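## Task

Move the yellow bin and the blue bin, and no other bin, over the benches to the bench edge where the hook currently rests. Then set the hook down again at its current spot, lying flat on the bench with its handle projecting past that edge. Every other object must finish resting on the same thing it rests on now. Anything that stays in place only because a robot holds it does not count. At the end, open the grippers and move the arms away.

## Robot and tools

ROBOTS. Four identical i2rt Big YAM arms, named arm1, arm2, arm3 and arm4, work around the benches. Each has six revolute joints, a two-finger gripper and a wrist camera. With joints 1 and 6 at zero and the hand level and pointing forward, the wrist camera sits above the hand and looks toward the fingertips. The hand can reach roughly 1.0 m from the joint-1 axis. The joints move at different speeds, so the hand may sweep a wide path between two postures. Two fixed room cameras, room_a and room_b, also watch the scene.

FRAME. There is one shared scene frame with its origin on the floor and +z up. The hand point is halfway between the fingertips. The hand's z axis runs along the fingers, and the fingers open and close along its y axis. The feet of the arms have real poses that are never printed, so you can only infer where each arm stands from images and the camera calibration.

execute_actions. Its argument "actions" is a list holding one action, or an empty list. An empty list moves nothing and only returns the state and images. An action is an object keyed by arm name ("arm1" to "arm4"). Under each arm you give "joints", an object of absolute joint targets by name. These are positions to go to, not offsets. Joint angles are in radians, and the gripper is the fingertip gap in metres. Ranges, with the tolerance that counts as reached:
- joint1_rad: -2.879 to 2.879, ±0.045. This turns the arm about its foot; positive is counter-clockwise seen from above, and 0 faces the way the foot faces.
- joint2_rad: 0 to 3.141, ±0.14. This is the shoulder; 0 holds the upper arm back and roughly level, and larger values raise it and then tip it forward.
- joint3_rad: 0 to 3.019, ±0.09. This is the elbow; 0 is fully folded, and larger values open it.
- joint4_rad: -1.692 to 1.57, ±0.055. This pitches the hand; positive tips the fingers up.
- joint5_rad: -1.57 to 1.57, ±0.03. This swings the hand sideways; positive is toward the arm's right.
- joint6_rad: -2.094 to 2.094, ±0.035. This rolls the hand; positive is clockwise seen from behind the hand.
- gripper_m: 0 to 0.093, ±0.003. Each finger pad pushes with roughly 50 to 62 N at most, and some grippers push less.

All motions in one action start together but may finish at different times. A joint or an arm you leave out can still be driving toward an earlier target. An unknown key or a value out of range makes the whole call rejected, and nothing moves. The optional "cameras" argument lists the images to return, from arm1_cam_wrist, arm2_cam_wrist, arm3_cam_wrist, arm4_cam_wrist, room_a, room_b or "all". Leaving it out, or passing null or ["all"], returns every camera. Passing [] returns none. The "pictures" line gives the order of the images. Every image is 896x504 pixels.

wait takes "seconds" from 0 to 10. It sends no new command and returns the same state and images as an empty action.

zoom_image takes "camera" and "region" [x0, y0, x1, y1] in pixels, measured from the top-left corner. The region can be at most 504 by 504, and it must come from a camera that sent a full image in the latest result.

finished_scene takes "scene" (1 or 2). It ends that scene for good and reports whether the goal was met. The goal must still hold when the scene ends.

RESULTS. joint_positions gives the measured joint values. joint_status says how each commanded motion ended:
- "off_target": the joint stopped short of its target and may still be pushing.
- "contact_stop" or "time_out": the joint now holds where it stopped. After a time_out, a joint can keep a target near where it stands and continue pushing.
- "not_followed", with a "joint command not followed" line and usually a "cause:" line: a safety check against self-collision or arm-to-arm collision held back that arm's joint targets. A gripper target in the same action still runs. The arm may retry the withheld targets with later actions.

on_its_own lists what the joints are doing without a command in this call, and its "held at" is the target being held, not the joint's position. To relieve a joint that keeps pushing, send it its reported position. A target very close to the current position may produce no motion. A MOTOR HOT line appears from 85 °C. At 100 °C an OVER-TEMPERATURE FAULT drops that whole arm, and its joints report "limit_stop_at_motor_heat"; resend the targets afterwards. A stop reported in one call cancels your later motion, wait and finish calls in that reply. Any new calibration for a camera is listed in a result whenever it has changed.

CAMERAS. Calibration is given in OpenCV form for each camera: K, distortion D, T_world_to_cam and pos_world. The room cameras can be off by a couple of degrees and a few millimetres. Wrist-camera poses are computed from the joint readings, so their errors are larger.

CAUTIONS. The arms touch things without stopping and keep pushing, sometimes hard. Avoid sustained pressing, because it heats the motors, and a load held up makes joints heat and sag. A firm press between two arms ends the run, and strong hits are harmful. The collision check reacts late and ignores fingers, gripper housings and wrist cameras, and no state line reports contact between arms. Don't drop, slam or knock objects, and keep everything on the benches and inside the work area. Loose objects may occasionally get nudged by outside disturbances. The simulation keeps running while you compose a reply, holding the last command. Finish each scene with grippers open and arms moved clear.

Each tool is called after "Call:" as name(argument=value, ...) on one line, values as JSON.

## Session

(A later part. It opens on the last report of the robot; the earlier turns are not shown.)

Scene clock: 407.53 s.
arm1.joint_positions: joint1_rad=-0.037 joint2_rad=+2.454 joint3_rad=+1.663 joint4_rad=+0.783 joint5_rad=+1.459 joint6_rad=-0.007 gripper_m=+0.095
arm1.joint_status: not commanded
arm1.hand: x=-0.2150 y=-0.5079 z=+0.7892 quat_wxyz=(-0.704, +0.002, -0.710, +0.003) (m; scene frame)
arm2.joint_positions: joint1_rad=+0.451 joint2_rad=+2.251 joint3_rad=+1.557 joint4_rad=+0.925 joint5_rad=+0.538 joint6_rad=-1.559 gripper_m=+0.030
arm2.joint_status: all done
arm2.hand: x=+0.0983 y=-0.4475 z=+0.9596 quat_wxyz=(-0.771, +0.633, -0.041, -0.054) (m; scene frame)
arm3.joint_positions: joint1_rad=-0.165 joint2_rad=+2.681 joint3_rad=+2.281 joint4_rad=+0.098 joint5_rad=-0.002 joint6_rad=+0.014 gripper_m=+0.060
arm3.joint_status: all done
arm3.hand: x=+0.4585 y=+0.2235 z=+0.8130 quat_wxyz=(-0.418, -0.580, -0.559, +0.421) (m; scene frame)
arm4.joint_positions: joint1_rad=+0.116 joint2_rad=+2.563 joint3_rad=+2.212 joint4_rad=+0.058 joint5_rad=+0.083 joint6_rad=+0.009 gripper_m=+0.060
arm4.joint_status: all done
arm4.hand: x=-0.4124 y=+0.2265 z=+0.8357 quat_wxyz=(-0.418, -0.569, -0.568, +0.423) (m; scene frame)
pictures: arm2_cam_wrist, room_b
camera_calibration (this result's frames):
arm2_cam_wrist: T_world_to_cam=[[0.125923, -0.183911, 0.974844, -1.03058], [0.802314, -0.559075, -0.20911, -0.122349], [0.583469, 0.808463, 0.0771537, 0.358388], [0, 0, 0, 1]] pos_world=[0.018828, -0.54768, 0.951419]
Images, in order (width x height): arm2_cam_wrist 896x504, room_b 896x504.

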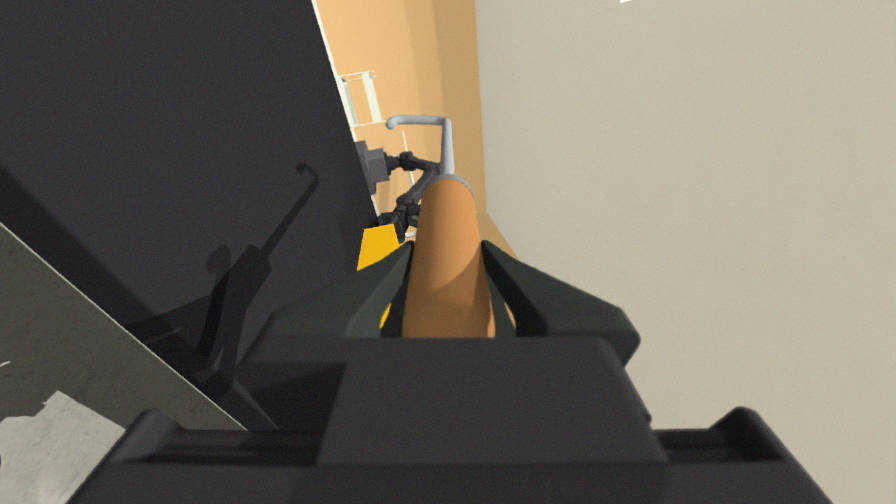

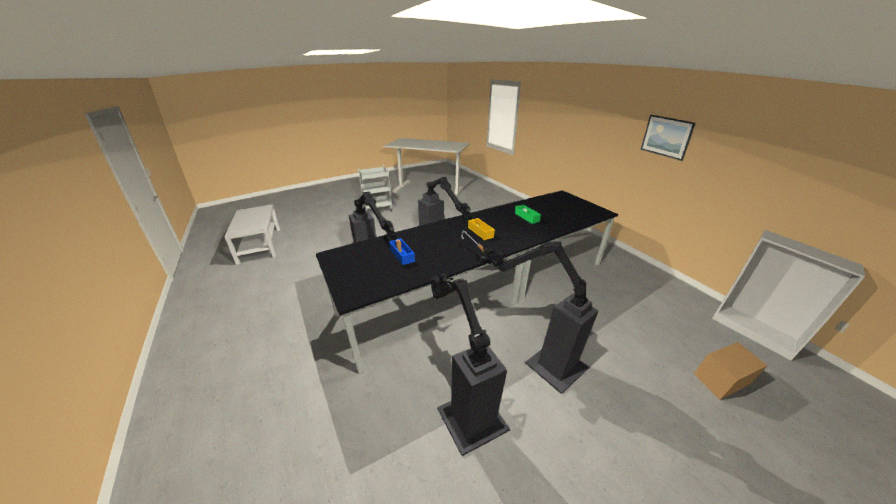

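Call:
execute_actions(actions=[{"arm2":{"joints":{"joint1_rad":-0.122,"joint2_rad":2.17,"joint3_rad":1.735,"joint4_rad":0.53,"joint5_rad":0.0,"joint6_rad":-1.58}},"arm3":{"joints":{"joint2_rad":2.0,"joint3_rad":1.6,"joint4_rad":0.4}},"arm4":{"joints":{"joint2_rad":1.95,"joint3_rad":1.55,"joint4_rad":0.4}}}])

Scene clock: 425.77 s.
arm1.joint_positions: joint1_rad=-0.037 joint2_rad=+2.454 joint3_rad=+1.663 joint4_rad=+0.783 joint5_rad=+1.459 joint6_rad=-0.007 gripper_m=+0.095
arm1.joint_status: not commanded
arm1.hand: x=-0.2150 y=-0.5079 z=+0.7892 quat_wxyz=(-0.704, +0.002, -0.710, +0.003) (m; scene frame)
arm2.joint_positions: joint1_rad=-0.125 joint2_rad=+2.234 joint3_rad=+1.669 joint4_rad=+0.516 joint5_rad=-0.002 joint6_rad=-1.569 gripper_m=+0.030
arm2.joint_status: all done
arm2.hand: x=+0.4751 y=-0.3164 z=+0.9405 quat_wxyz=(-0.689, +0.725, -0.008, +0.005) (m; scene frame)
arm3.joint_positions: joint1_rad=-0.165 joint2_rad=+2.000 joint3_rad=+1.592 joint4_rad=+0.389 joint5_rad=-0.002 joint6_rad=+0.014 gripper_m=+0.060
arm3.joint_status: all done
arm3.hand: x=+0.4620 y=+0.3636 z=+1.0877 quat_wxyz=(-0.493, -0.513, -0.496, +0.497) (m; scene frame)
arm4.joint_positions: joint1_rad=+0.116 joint2_rad=+1.955 joint3_rad=+1.548 joint4_rad=+0.399 joint5_rad=+0.083 joint6_rad=+0.009 gripper_m=+0.060
arm4.joint_status: all done
arm4.hand: x=-0.4258 y=+0.3714 z=+1.0600 quat_wxyz=(-0.499, -0.510, -0.497, +0.494) (m; scene frame)
pictures: arm1_cam_wrist, arm2_cam_wrist, arm3_cam_wrist, arm4_cam_wrist, room_a, room_b
camera_calibration (this result's frames):
arm1_cam_wrist: T_world_to_cam=[[0.0121674, -0.999845, 0.0127105, -0.517892], [-0.58998, -0.0174415, -0.807229, 0.506947], [0.807326, 0.00232297, -0.590101, 0.766774], [0, 0, 0, 1]] pos_world=[-0.313647, -0.510751, 0.868279]
arm2_cam_wrist: T_world_to_cam=[[-0.0032848, 0.0599665, 0.998195, -0.918791], [0.793841, -0.606869, 0.0390699, -0.599816], [0.608116, 0.792537, -0.0456104, 0.132658], [0, 0, 0, 1]] pos_world=[0.392469, -0.414049, 0.946618]
arm3_cam_wrist: T_world_to_cam=[[-0.999875, 0.00544382, -0.0148386, 0.477649], [0.0152281, 0.583272, -0.812134, 0.665575], [0.00423385, -0.812258, -0.583282, 1.04971], [0, 0, 0, 1]] pos_world=[0.463009, 0.461825, 1.1599]
arm4_cam_wrist: T_world_to_cam=[[-0.999754, 0.0186093, -0.0120505, -0.418414], [0.0208326, 0.60259, -0.797779, 0.63614], [-0.00758463, -0.797834, -0.60283, 1.05235], [0, 0, 0, 1]] pos_world=[-0.423581, 0.464053, 1.13684]
Images, in order (width x height): arm1_cam_wrist 896x504, arm2_cam_wrist 896x504, arm3_cam_wrist 896x504, arm4_cam_wrist 896x504, room_a 896x504, room_b 896x504.

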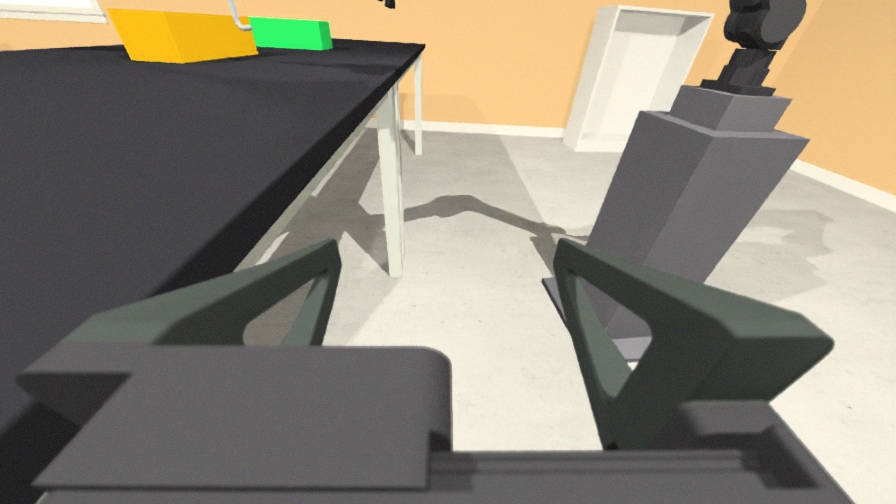

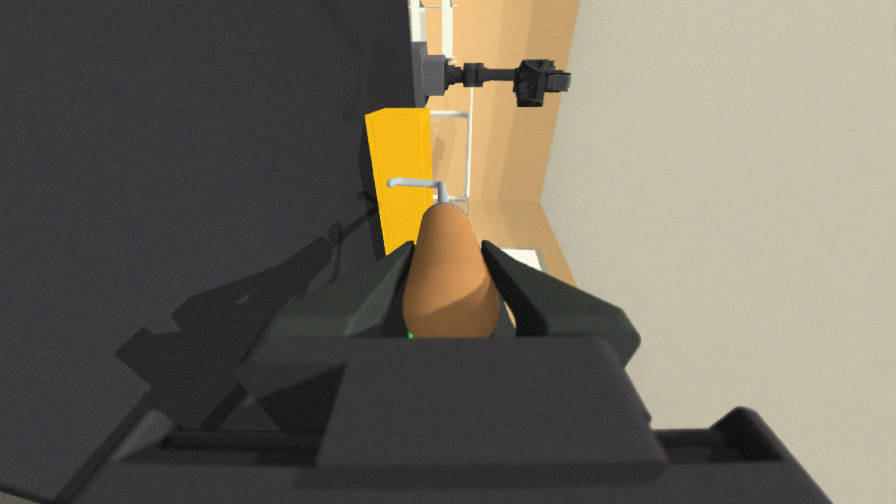

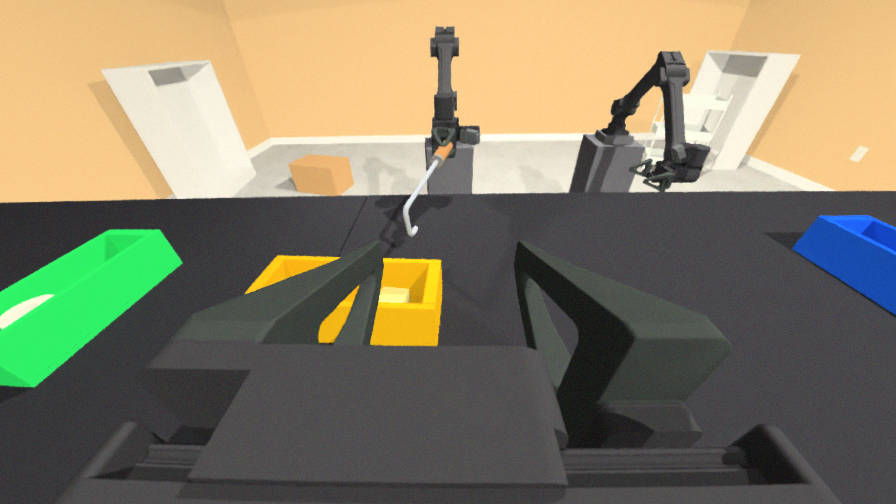

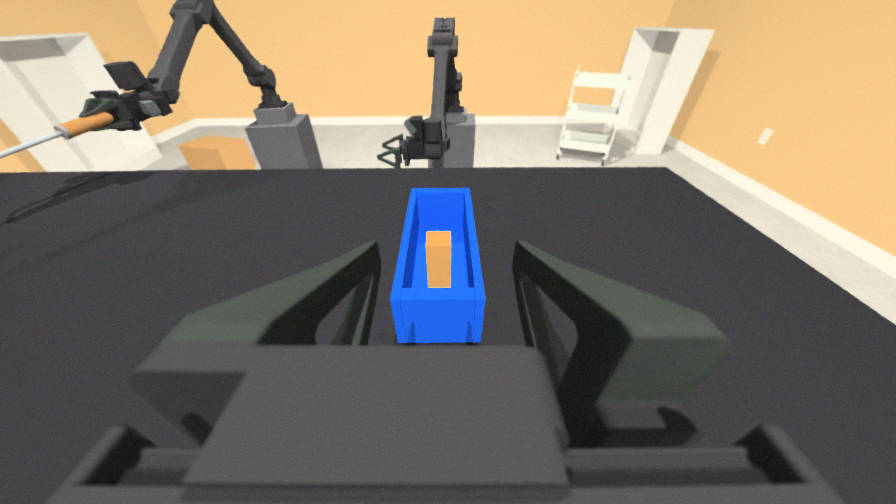

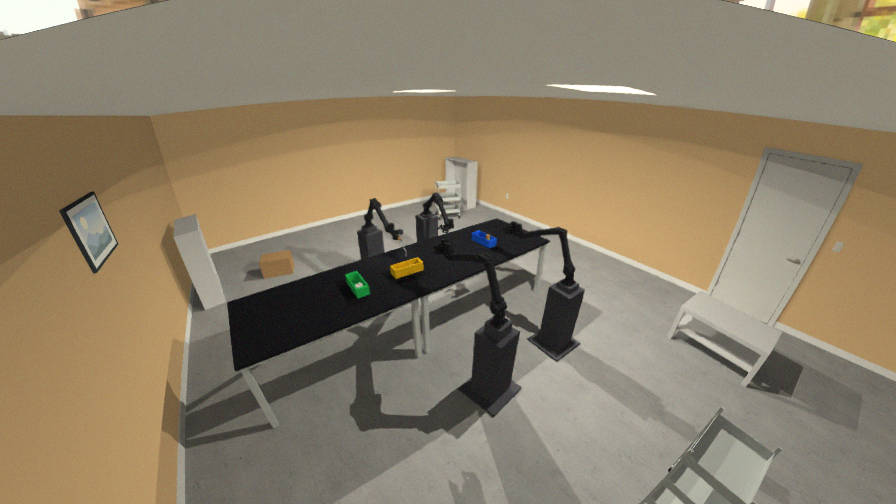

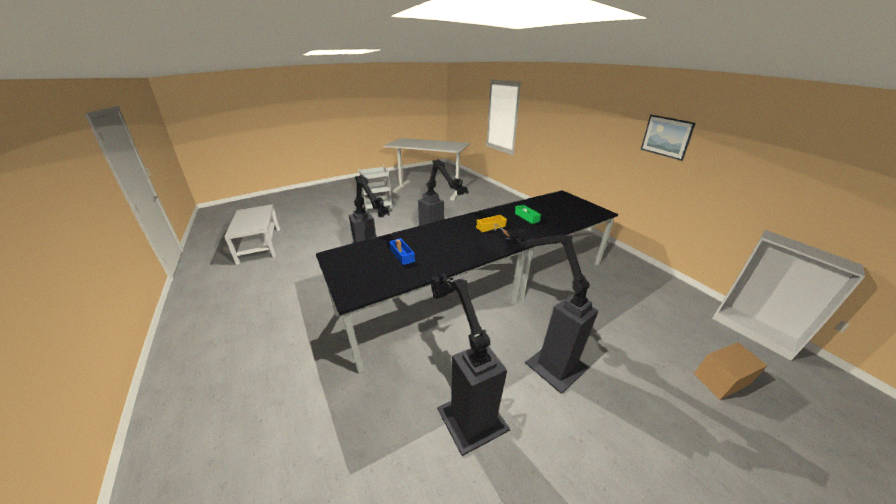

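Call:
zoom_image(camera="arm3_cam_wrist", region=[220, 130, 500, 360])

Call:
zoom_image(camera="room_b", region=[450, 190, 570, 270])

Call:
zoom_image(camera="room_a", region=[340, 220, 460, 310])

Region (220, 130, 500, 360) of arm3_cam_wrist's 896x504 image, scaled by 1.800, with more detail than that image has; it fills the top 414 rows of this view, and the rest is white.

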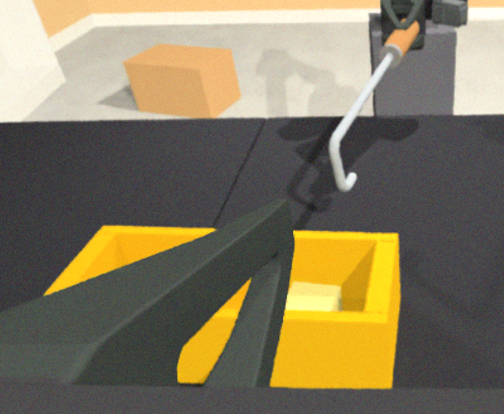

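Region (450, 190, 570, 270) of room_b's 896x504 image, scaled by 4.200, with more detail than that image has.

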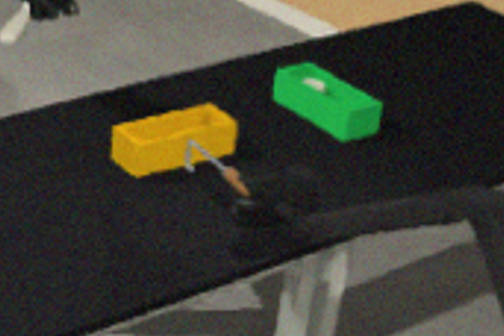

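Region (340, 220, 460, 310) of room_a's 896x504 image, scaled by 4.200, with more detail than that image has; it fills the top 378 rows of this view, and the rest is white.

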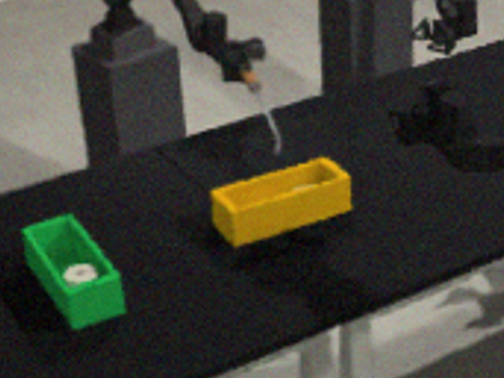

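Call:
execute_actions(actions=[{"arm2":{"joints":{"joint1_rad":-0.20,"joint3_rad":1.886}},"arm3":{"joints":{"joint1_rad":-0.01,"gripper_m":0.093}}}], cameras=["arm2_cam_wrist","arm3_cam_wrist"])

Scene clock: 462.20 s.
arm1.joint_positions: joint1_rad=-0.037 joint2_rad=+2.454 joint3_rad=+1.663 joint4_rad=+0.783 joint5_rad=+1.459 joint6_rad=-0.007 gripper_m=+0.095
arm1.joint_status: not commanded
arm1.hand: x=-0.2150 y=-0.5079 z=+0.7892 quat_wxyz=(-0.704, +0.002, -0.710, +0.003) (m; scene frame)
arm2.joint_positions: joint1_rad=-0.201 joint2_rad=+2.218 joint3_rad=+1.814 joint4_rad=+0.504 joint5_rad=+0.002 joint6_rad=-1.569 gripper_m=+0.030
arm2.joint_status: all done
arm2.hand: x=+0.5447 y=-0.2968 z=+1.0360 quat_wxyz=(-0.740, +0.670, -0.035, +0.035) (m; scene frame)
arm3.joint_positions: joint1_rad=-0.006 joint2_rad=+2.000 joint3_rad=+1.592 joint4_rad=+0.389 joint5_rad=-0.002 joint6_rad=+0.013 gripper_m=+0.093
arm3.joint_status: all done
arm3.hand: x=+0.5945 y=+0.3709 z=+1.0877 quat_wxyz=(-0.531, -0.472, -0.535, +0.457) (m; scene frame)
arm4.joint_positions: joint1_rad=+0.116 joint2_rad=+1.955 joint3_rad=+1.548 joint4_rad=+0.399 joint5_rad=+0.083 joint6_rad=+0.009 gripper_m=+0.060
arm4.joint_status: not commanded
arm4.hand: x=-0.4258 y=+0.3714 z=+1.0600 quat_wxyz=(-0.499, -0.510, -0.497, +0.494) (m; scene frame)
pictures: arm2_cam_wrist, arm3_cam_wrist
camera_calibration (this result's frames):
arm2_cam_wrist: T_world_to_cam=[[-0.0131772, -0.0884075, 0.995997, -1.05137], [0.742792, -0.667694, -0.0494391, -0.545512], [0.669392, 0.739168, 0.0744667, -0.0944242], [0, 0, 0, 1]] pos_world=[0.454555, -0.387389, 1.02722]
arm3_cam_wrist: T_world_to_cam=[[-0.988298, -0.151894, -0.0139843, 0.66062], [-0.0774033, 0.57839, -0.81208, 0.716042], [0.131438, -0.801494, -0.583379, 0.97554], [0, 0, 0, 1]] pos_world=[0.58009, 0.468082, 1.15983]
Images, in order (width x height): arm2_cam_wrist 896x504, arm3_cam_wrist 896x504.

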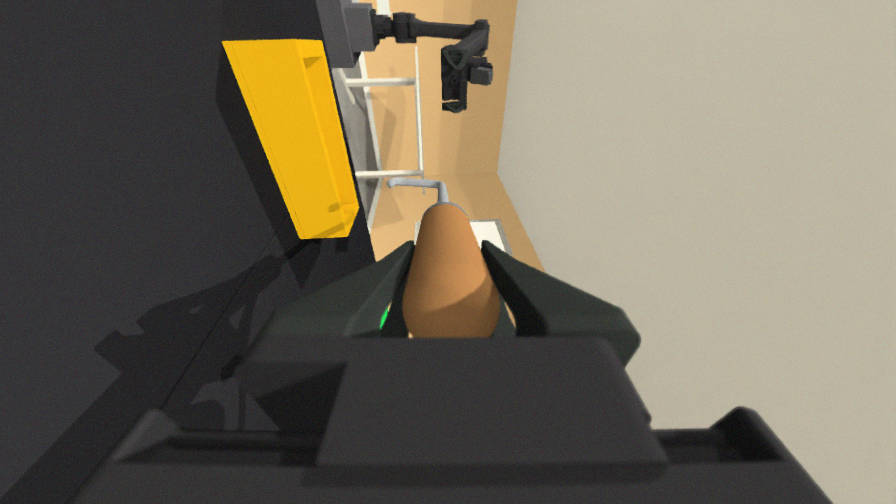

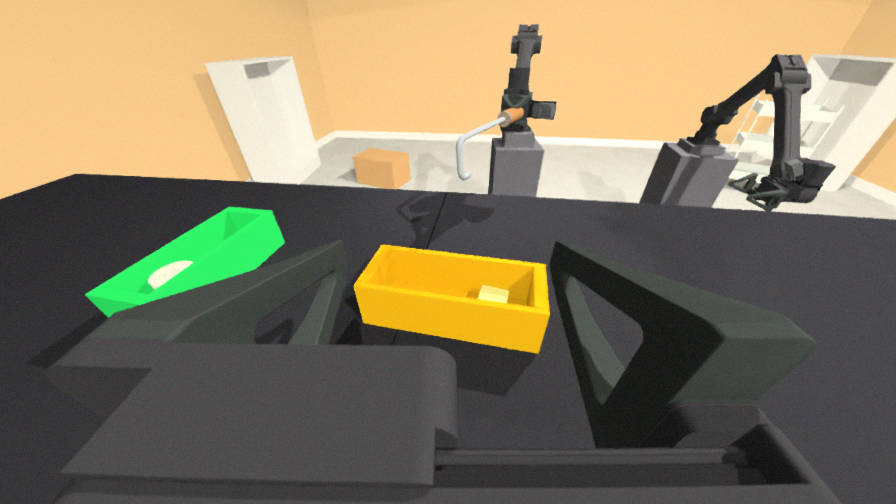

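Call:
execute_actions(actions=[{"arm2":{"joints":{"joint2_rad":2.40,"joint3_rad":2.225,"joint4_rad":0.32,"joint5_rad":-0.07}}}], cameras=["arm2_cam_wrist","arm3_cam_wrist"])

Scene clock: 481.03 s.
arm1.joint_positions: joint1_rad=-0.037 joint2_rad=+2.454 joint3_rad=+1.663 joint4_rad=+0.783 joint5_rad=+1.459 joint6_rad=-0.007 gripper_m=+0.095
arm1.joint_status: not commanded
arm1.hand: x=-0.2150 y=-0.5079 z=+0.7892 quat_wxyz=(-0.704, +0.002, -0.710, +0.003) (m; scene frame)
arm2.joint_positions: joint1_rad=-0.200 joint2_rad=+2.429 joint3_rad=+2.132 joint4_rad=+0.299 joint5_rad=-0.069 joint6_rad=-1.569 gripper_m=+0.030
arm2.joint_status: joint3_rad time_out (moved +0.318 of +0.411); the others done
arm2.on_its_own: joint3_rad reads +2.132 and still pushes toward +2.225 since a time_out
arm2.hand: x=+0.5375 y=-0.2326 z=+0.9856 quat_wxyz=(-0.708, +0.706, -0.011, +0.008) (m; scene frame)
arm3.joint_positions: joint1_rad=-0.006 joint2_rad=+2.000 joint3_rad=+1.592 joint4_rad=+0.389 joint5_rad=-0.002 joint6_rad=+0.013 gripper_m=+0.093
arm3.joint_status: not commanded
arm3.hand: x=+0.5945 y=+0.3709 z=+1.0877 quat_wxyz=(-0.531, -0.472, -0.535, +0.457) (m; scene frame)
arm4.joint_positions: joint1_rad=+0.116 joint2_rad=+1.955 joint3_rad=+1.548 joint4_rad=+0.399 joint5_rad=+0.083 joint6_rad=+0.009 gripper_m=+0.060
arm4.joint_status: not commanded
arm4.hand: x=-0.4258 y=+0.3714 z=+1.0600 quat_wxyz=(-0.499, -0.510, -0.497, +0.494) (m; scene frame)
pictures: arm2_cam_wrist, arm3_cam_wrist
camera_calibration (this result's frames):
arm2_cam_wrist: T_world_to_cam=[[-0.00444977, 0.00819634, 0.999957, -0.98173], [0.789067, -0.614248, 0.00854612, -0.569313], [0.614291, 0.789071, -0.0037342, -0.0150364], [0, 0, 0, 1]] pos_world=[0.454095, -0.329788, 0.986497]
arm3_cam_wrist: T_world_to_cam=[[-0.988298, -0.151894, -0.0139843, 0.66062], [-0.0774033, 0.57839, -0.81208, 0.716042], [0.131438, -0.801494, -0.583379, 0.97554], [0, 0, 0, 1]] pos_world=[0.58009, 0.468082, 1.15983]
Images, in order (width x height): arm2_cam_wrist 896x504, arm3_cam_wrist 896x504.

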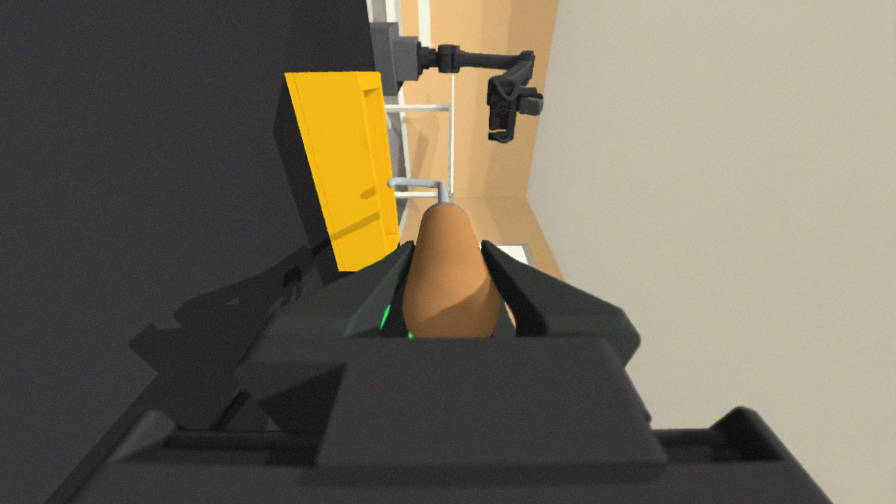

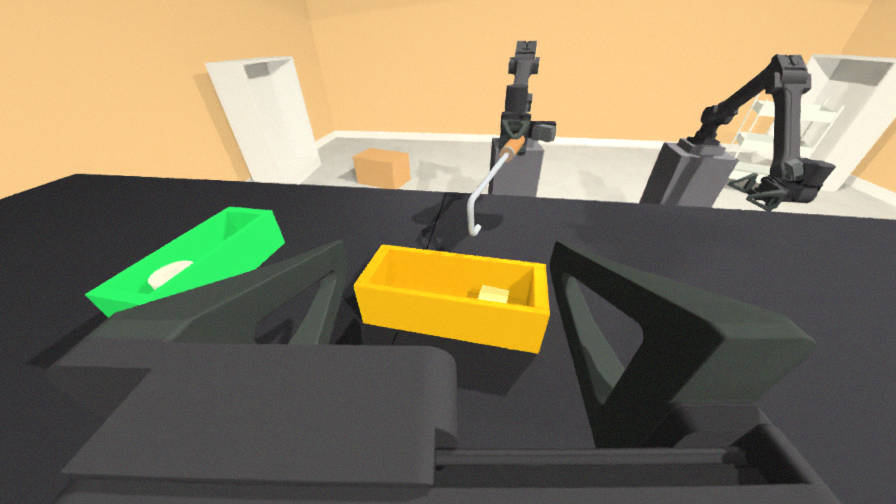

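Call:
execute_actions(actions=[{"arm2":{"joints":{"joint2_rad":2.48,"joint3_rad":2.45,"joint4_rad":0.22}}}], cameras=[])

Call:
execute_actions(actions=[{"arm2":{"joints":{"joint2_rad":2.62,"joint3_rad":2.66,"joint4_rad":0.13}}}], cameras=["arm2_cam_wrist","arm3_cam_wrist","room_b"])

Scene clock: 489.37 s.
arm1.joint_positions: joint1_rad=-0.037 joint2_rad=+2.454 joint3_rad=+1.663 joint4_rad=+0.783 joint5_rad=+1.459 joint6_rad=-0.007 gripper_m=+0.095
arm1.joint_status: not commanded
arm1.hand: x=-0.2150 y=-0.5079 z=+0.7892 quat_wxyz=(-0.704, +0.002, -0.710, +0.003) (m; scene frame)
arm2.joint_positions: joint1_rad=-0.200 joint2_rad=+2.501 joint3_rad=+2.364 joint4_rad=+0.203 joint5_rad=-0.069 joint6_rad=-1.569 gripper_m=+0.030
arm2.joint_status: all done
arm2.hand: x=+0.5401 y=-0.2068 z=+1.0364 quat_wxyz=(-0.730, +0.684, -0.009, +0.010) (m; scene frame)
arm3.joint_positions: joint1_rad=-0.006 joint2_rad=+2.000 joint3_rad=+1.592 joint4_rad=+0.389 joint5_rad=-0.002 joint6_rad=+0.013 gripper_m=+0.093
arm3.joint_status: not commanded
arm3.hand: x=+0.5945 y=+0.3709 z=+1.0877 quat_wxyz=(-0.531, -0.472, -0.535, +0.457) (m; scene frame)
arm4.joint_positions: joint1_rad=+0.116 joint2_rad=+1.955 joint3_rad=+1.548 joint4_rad=+0.399 joint5_rad=+0.083 joint6_rad=+0.009 gripper_m=+0.060
arm4.joint_status: not commanded
arm4.hand: x=-0.4258 y=+0.3714 z=+1.0600 quat_wxyz=(-0.499, -0.510, -0.497, +0.494) (m; scene frame)
pictures: none
No camera images: the call's "cameras" was empty. Leave "cameras" out to get every camera's image.

Scene clock: 491.43 s.
arm1.joint_positions: joint1_rad=-0.037 joint2_rad=+2.454 joint3_rad=+1.663 joint4_rad=+0.783 joint5_rad=+1.459 joint6_rad=-0.007 gripper_m=+0.095
arm1.joint_status: not commanded
arm1.hand: x=-0.2150 y=-0.5079 z=+0.7892 quat_wxyz=(-0.704, +0.002, -0.710, +0.003) (m; scene frame)
arm2.joint_positions: joint1_rad=-0.200 joint2_rad=+2.639 joint3_rad=+2.560 joint4_rad=+0.112 joint5_rad=-0.069 joint6_rad=-1.569 gripper_m=+0.030
arm2.joint_status: joint3_rad time_out (moved +0.196 of +0.296); the others done
arm2.on_its_own: joint3_rad reads +2.560 and still pushes toward +2.660 since a time_out
arm2.hand: x=+0.5422 y=-0.1838 z=+1.0013 quat_wxyz=(-0.718, +0.695, -0.010, +0.009) (m; scene frame)
arm3.joint_positions: joint1_rad=-0.006 joint2_rad=+2.000 joint3_rad=+1.592 joint4_rad=+0.389 joint5_rad=-0.002 joint6_rad=+0.013 gripper_m=+0.093
arm3.joint_status: not commanded
arm3.hand: x=+0.5945 y=+0.3709 z=+1.0877 quat_wxyz=(-0.531, -0.472, -0.535, +0.457) (m; scene frame)
arm4.joint_positions: joint1_rad=+0.116 joint2_rad=+1.955 joint3_rad=+1.548 joint4_rad=+0.399 joint5_rad=+0.083 joint6_rad=+0.009 gripper_m=+0.060
arm4.joint_status: not commanded
arm4.hand: x=-0.4258 y=+0.3714 z=+1.0600 quat_wxyz=(-0.499, -0.510, -0.497, +0.494) (m; scene frame)
pictures: arm2_cam_wrist, arm3_cam_wrist, room_b
camera_calibration (this result's frames):
arm2_cam_wrist: T_world_to_cam=[[-0.00740683, -0.0225583, 0.999718, -1.00166], [0.789016, -0.61432, -0.00801613, -0.526604], [0.614327, 0.788735, 0.022349, -0.0825983], [0, 0, 0, 1]] pos_world=[0.458822, -0.28095, 0.998999]
arm3_cam_wrist: T_world_to_cam=[[-0.988298, -0.151894, -0.0139843, 0.66062], [-0.0774033, 0.57839, -0.81208, 0.716042], [0.131438, -0.801494, -0.583379, 0.97554], [0, 0, 0, 1]] pos_world=[0.58009, 0.468082, 1.15983]
Images, in order (width x height): arm2_cam_wrist 896x504, arm3_cam_wrist 896x504, room_b 896x504.

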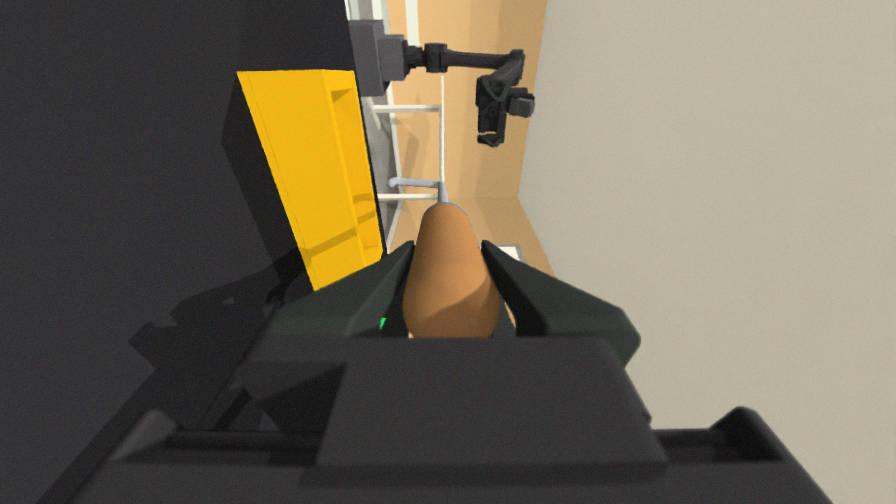

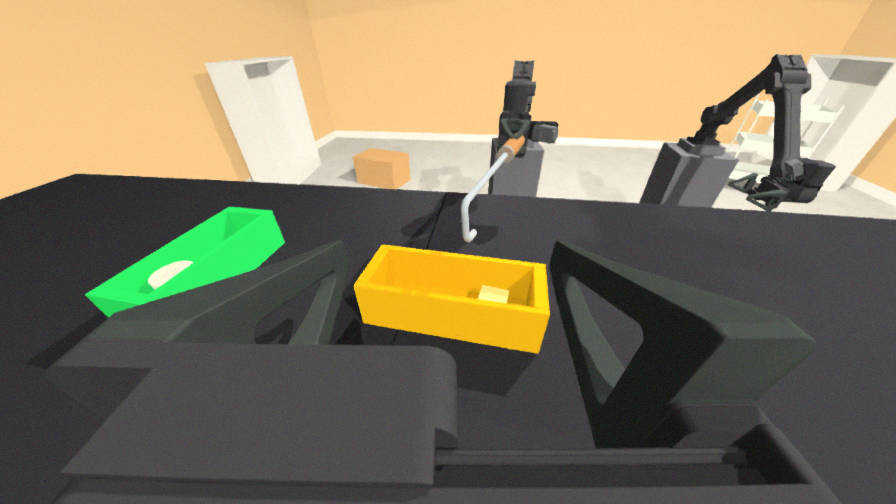

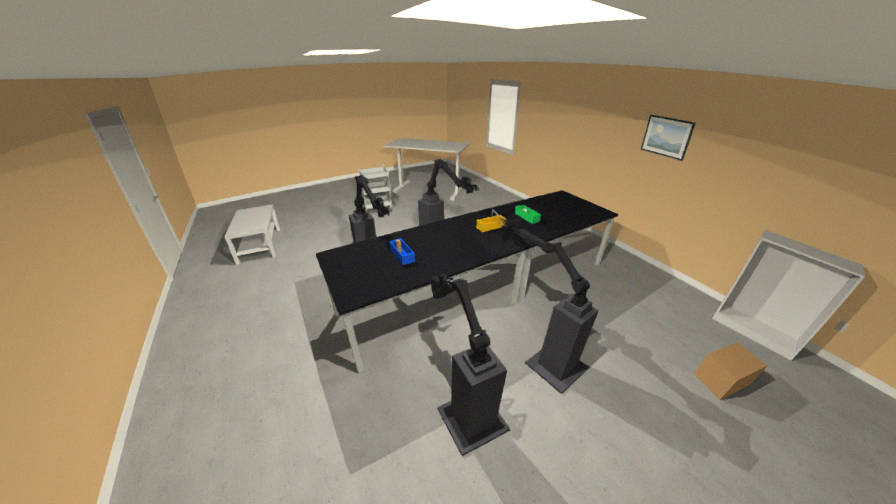

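Call:
execute_actions(actions=[])

Scene clock: 517.80 s.
arm1.joint_positions: joint1_rad=-0.037 joint2_rad=+2.454 joint3_rad=+1.663 joint4_rad=+0.783 joint5_rad=+1.459 joint6_rad=-0.007 gripper_m=+0.095
arm1.joint_status: not commanded
arm1.hand: x=-0.2150 y=-0.5079 z=+0.7892 quat_wxyz=(-0.704, +0.002, -0.710, +0.003) (m; scene frame)
arm2.joint_positions: joint1_rad=-0.200 joint2_rad=+2.639 joint3_rad=+2.560 joint4_rad=+0.112 joint5_rad=-0.069 joint6_rad=-1.569 gripper_m=+0.030
arm2.joint_status: joint3_rad time_out (moved +0.196 of +0.296); the others done
arm2.on_its_own: joint3_rad reads +2.560 and still pushes toward +2.660 since a time_out
arm2.hand: x=+0.5422 y=-0.1838 z=+1.0013 quat_wxyz=(-0.718, +0.695, -0.010, +0.009) (m; scene frame)
arm3.joint_positions: joint1_rad=-0.006 joint2_rad=+2.000 joint3_rad=+1.592 joint4_rad=+0.389 joint5_rad=-0.002 joint6_rad=+0.013 gripper_m=+0.093
arm3.joint_status: not commanded
arm3.hand: x=+0.5945 y=+0.3709 z=+1.0877 quat_wxyz=(-0.531, -0.472, -0.535, +0.457) (m; scene frame)
arm4.joint_positions: joint1_rad=+0.116 joint2_rad=+1.955 joint3_rad=+1.548 joint4_rad=+0.399 joint5_rad=+0.083 joint6_rad=+0.009 gripper_m=+0.060
arm4.joint_status: not commanded
arm4.hand: x=-0.4258 y=+0.3714 z=+1.0600 quat_wxyz=(-0.499, -0.510, -0.497, +0.494) (m; scene frame)
pictures: arm1_cam_wrist, arm2_cam_wrist, arm3_cam_wrist, arm4_cam_wrist, room_a, room_b
camera_calibration (this result's frames):
arm1_cam_wrist: T_world_to_cam=[[0.0121674, -0.999845, 0.0127105, -0.517892], [-0.58998, -0.0174415, -0.807229, 0.506947], [0.807326, 0.00232297, -0.590101, 0.766774], [0, 0, 0, 1]] pos_world=[-0.313647, -0.510751, 0.868279]
arm2_cam_wrist: T_world_to_cam=[[-0.00740683, -0.0225583, 0.999718, -1.00166], [0.789016, -0.61432, -0.00801613, -0.526604], [0.614327, 0.788735, 0.022349, -0.0825983], [0, 0, 0, 1]] pos_world=[0.458822, -0.28095, 0.998999]
arm3_cam_wrist: T_world_to_cam=[[-0.988298, -0.151894, -0.0139843, 0.66062], [-0.0774033, 0.57839, -0.81208, 0.716042], [0.131438, -0.801494, -0.583379, 0.97554], [0, 0, 0, 1]] pos_world=[0.58009, 0.468082, 1.15983]
arm4_cam_wrist: T_world_to_cam=[[-0.999754, 0.0186093, -0.0120505, -0.418414], [0.0208326, 0.60259, -0.797779, 0.63614], [-0.00758463, -0.797834, -0.60283, 1.05235], [0, 0, 0, 1]] pos_world=[-0.423581, 0.464053, 1.13684]
Images, in order (width x height): arm1_cam_wrist 896x504, arm2_cam_wrist 896x504, arm3_cam_wrist 896x504, arm4_cam_wrist 896x504, room_a 896x504, room_b 896x504.

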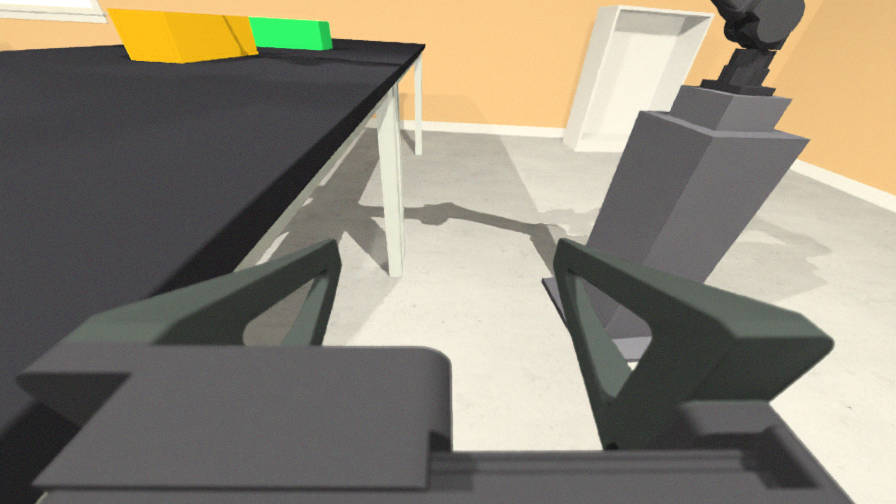

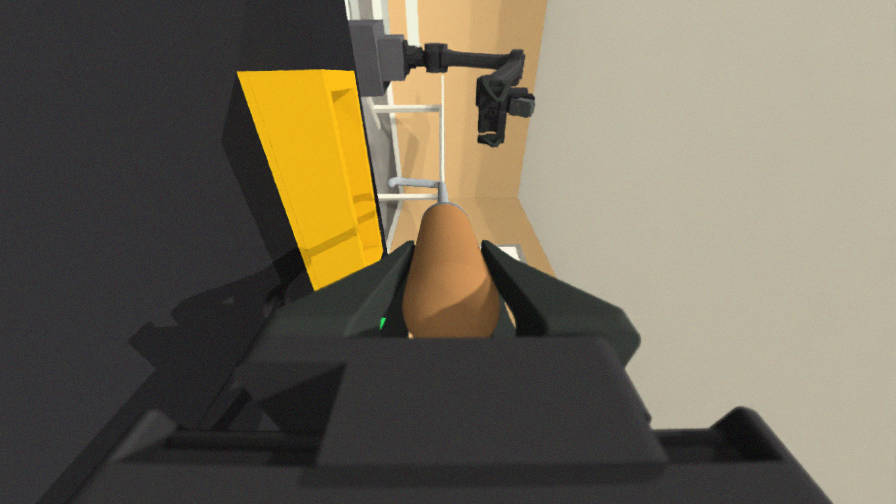

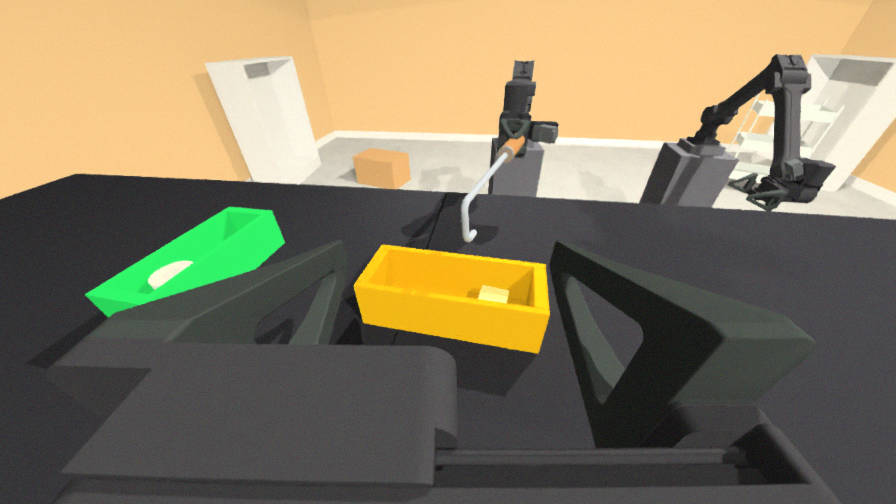

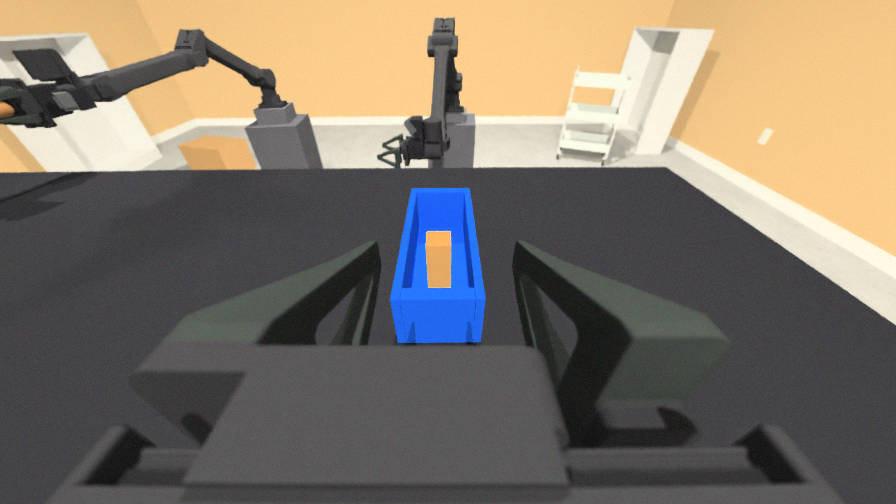

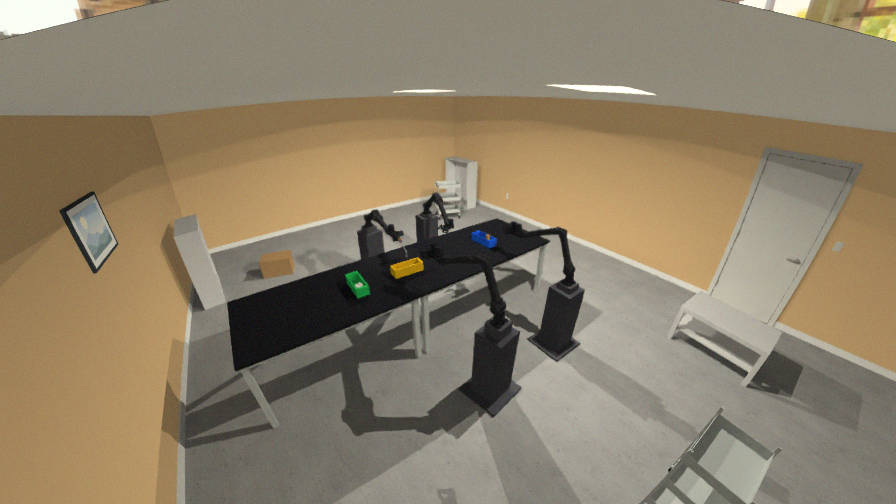

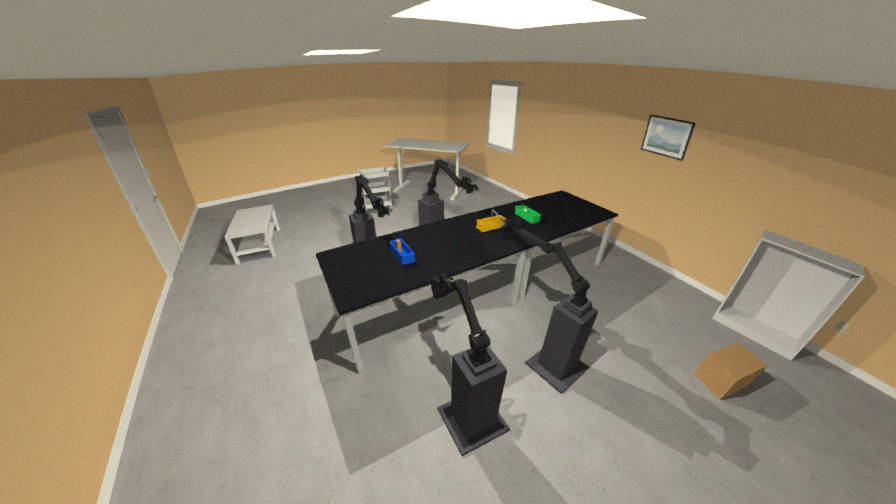

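Call:
execute_actions(actions=[{"arm2":{"joints":{"joint2_rad":2.70,"joint4_rad":0.19}}}], cameras=["arm2_cam_wrist","arm3_cam_wrist","arm1_cam_wrist"])

Scene clock: 537.60 s.
arm1.joint_positions: joint1_rad=-0.037 joint2_rad=+2.454 joint3_rad=+1.663 joint4_rad=+0.783 joint5_rad=+1.459 joint6_rad=-0.007 gripper_m=+0.095
arm1.joint_status: not commanded
arm1.hand: x=-0.2150 y=-0.5079 z=+0.7892 quat_wxyz=(-0.704, +0.002, -0.710, +0.003) (m; scene frame)
arm2.joint_positions: joint1_rad=-0.200 joint2_rad=+2.707 joint3_rad=+2.575 joint4_rad=+0.149 joint5_rad=-0.069 joint6_rad=-1.573 gripper_m=+0.030
arm2.joint_status: all done
arm2.hand: x=+0.5425 y=-0.1783 z=+0.9525 quat_wxyz=(-0.713, +0.701, -0.009, +0.010) (m; scene frame)
arm3.joint_positions: joint1_rad=-0.006 joint2_rad=+2.000 joint3_rad=+1.592 joint4_rad=+0.389 joint5_rad=-0.002 joint6_rad=+0.013 gripper_m=+0.093
arm3.joint_status: not commanded
arm3.hand: x=+0.5945 y=+0.3709 z=+1.0877 quat_wxyz=(-0.531, -0.472, -0.535, +0.457) (m; scene frame)
arm4.joint_positions: joint1_rad=+0.116 joint2_rad=+1.955 joint3_rad=+1.548 joint4_rad=+0.399 joint5_rad=+0.083 joint6_rad=+0.009 gripper_m=+0.060
arm4.joint_status: not commanded
arm4.hand: x=-0.4258 y=+0.3714 z=+1.0600 quat_wxyz=(-0.499, -0.510, -0.497, +0.494) (m; scene frame)
pictures: arm1_cam_wrist, arm2_cam_wrist, arm3_cam_wrist
camera_calibration (this result's frames):
arm1_cam_wrist: T_world_to_cam=[[0.0121674, -0.999845, 0.0127105, -0.517892], [-0.58998, -0.0174415, -0.807229, 0.506947], [0.807326, 0.00232297, -0.590101, 0.766774], [0, 0, 0, 1]] pos_world=[-0.313647, -0.510751, 0.868279]
arm2_cam_wrist: T_world_to_cam=[[-0.00896408, -0.00691331, 0.999936, -0.949256], [0.789234, -0.614086, 0.00282957, -0.534332], [0.614027, 0.789209, 0.0109609, -0.0748851], [0, 0, 0, 1]] pos_world=[0.459185, -0.275588, 0.951528]
arm3_cam_wrist: T_world_to_cam=[[-0.988298, -0.151894, -0.0139843, 0.66062], [-0.0774033, 0.57839, -0.81208, 0.716042], [0.131438, -0.801494, -0.583379, 0.97554], [0, 0, 0, 1]] pos_world=[0.58009, 0.468082, 1.15983]
Images, in order (width x height): arm1_cam_wrist 896x504, arm2_cam_wrist 896x504, arm3_cam_wrist 896x504.

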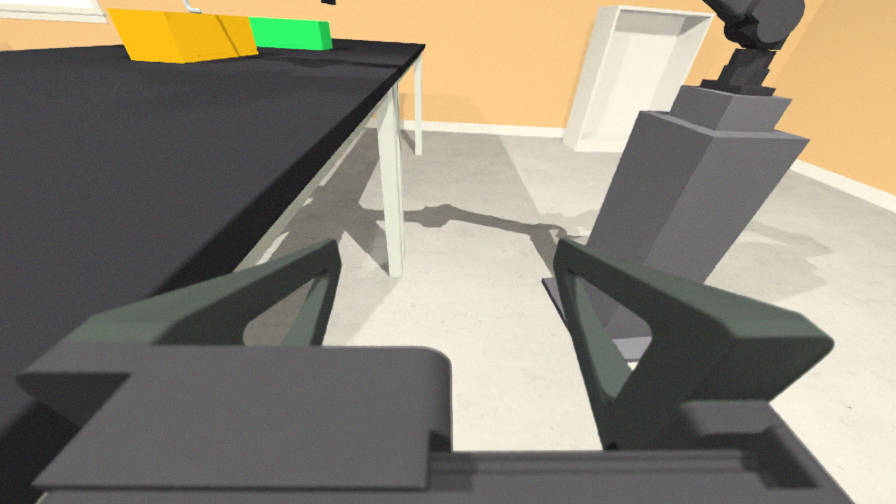

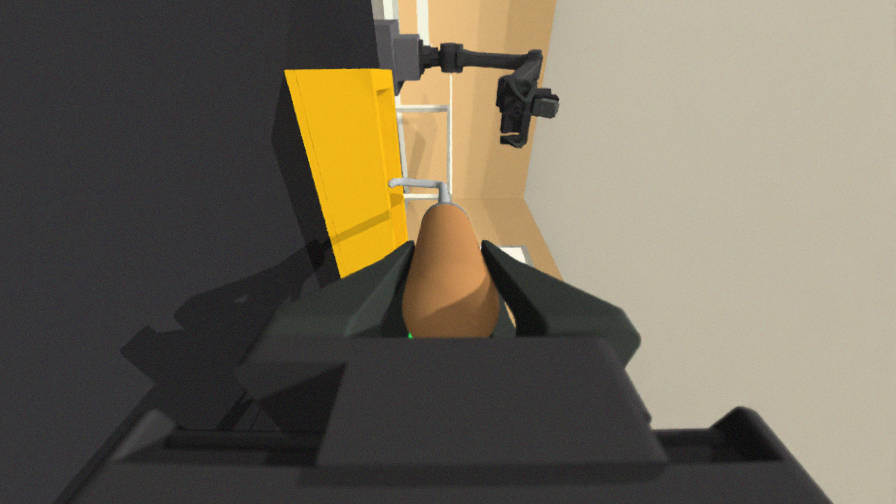

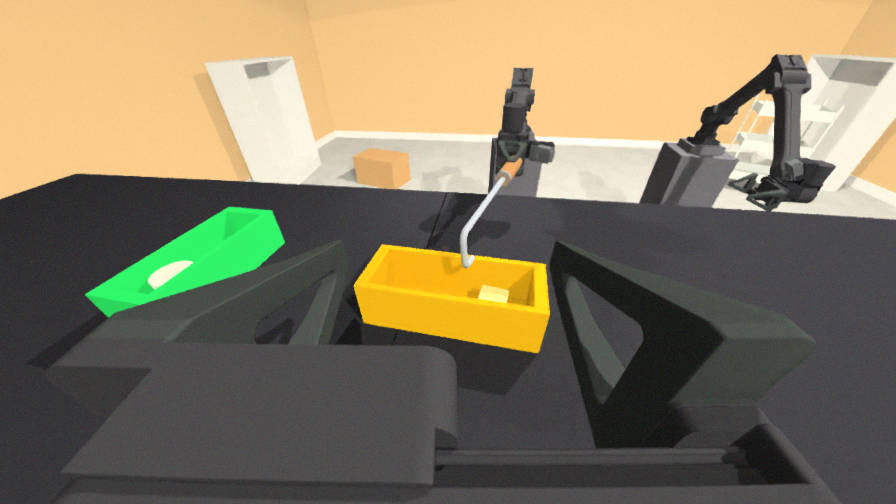

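Call:
zoom_image(camera="arm1_cam_wrist", region=[80, 0, 340, 80])

Call:
zoom_image(camera="arm3_cam_wrist", region=[400, 200, 560, 310])

Region (80, 0, 340, 80) of arm1_cam_wrist's 896x504 image, scaled by 1.938, with more detail than that image has; it fills the top 155 rows of this view, and the rest is white.

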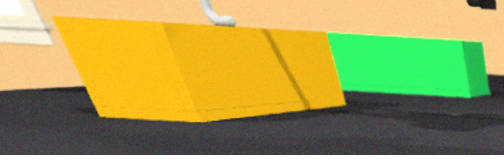

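Region (400, 200, 560, 310) of arm3_cam_wrist's 896x504 image, scaled by 3.150, with more detail than that image has; it fills the top 346 rows of this view, and the rest is white.

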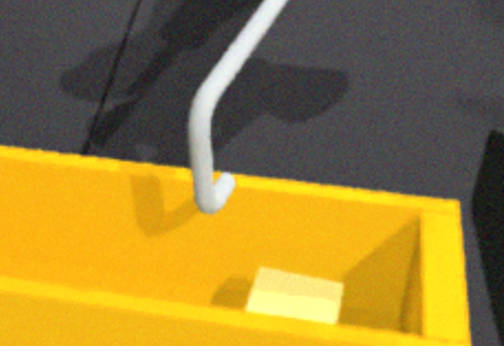

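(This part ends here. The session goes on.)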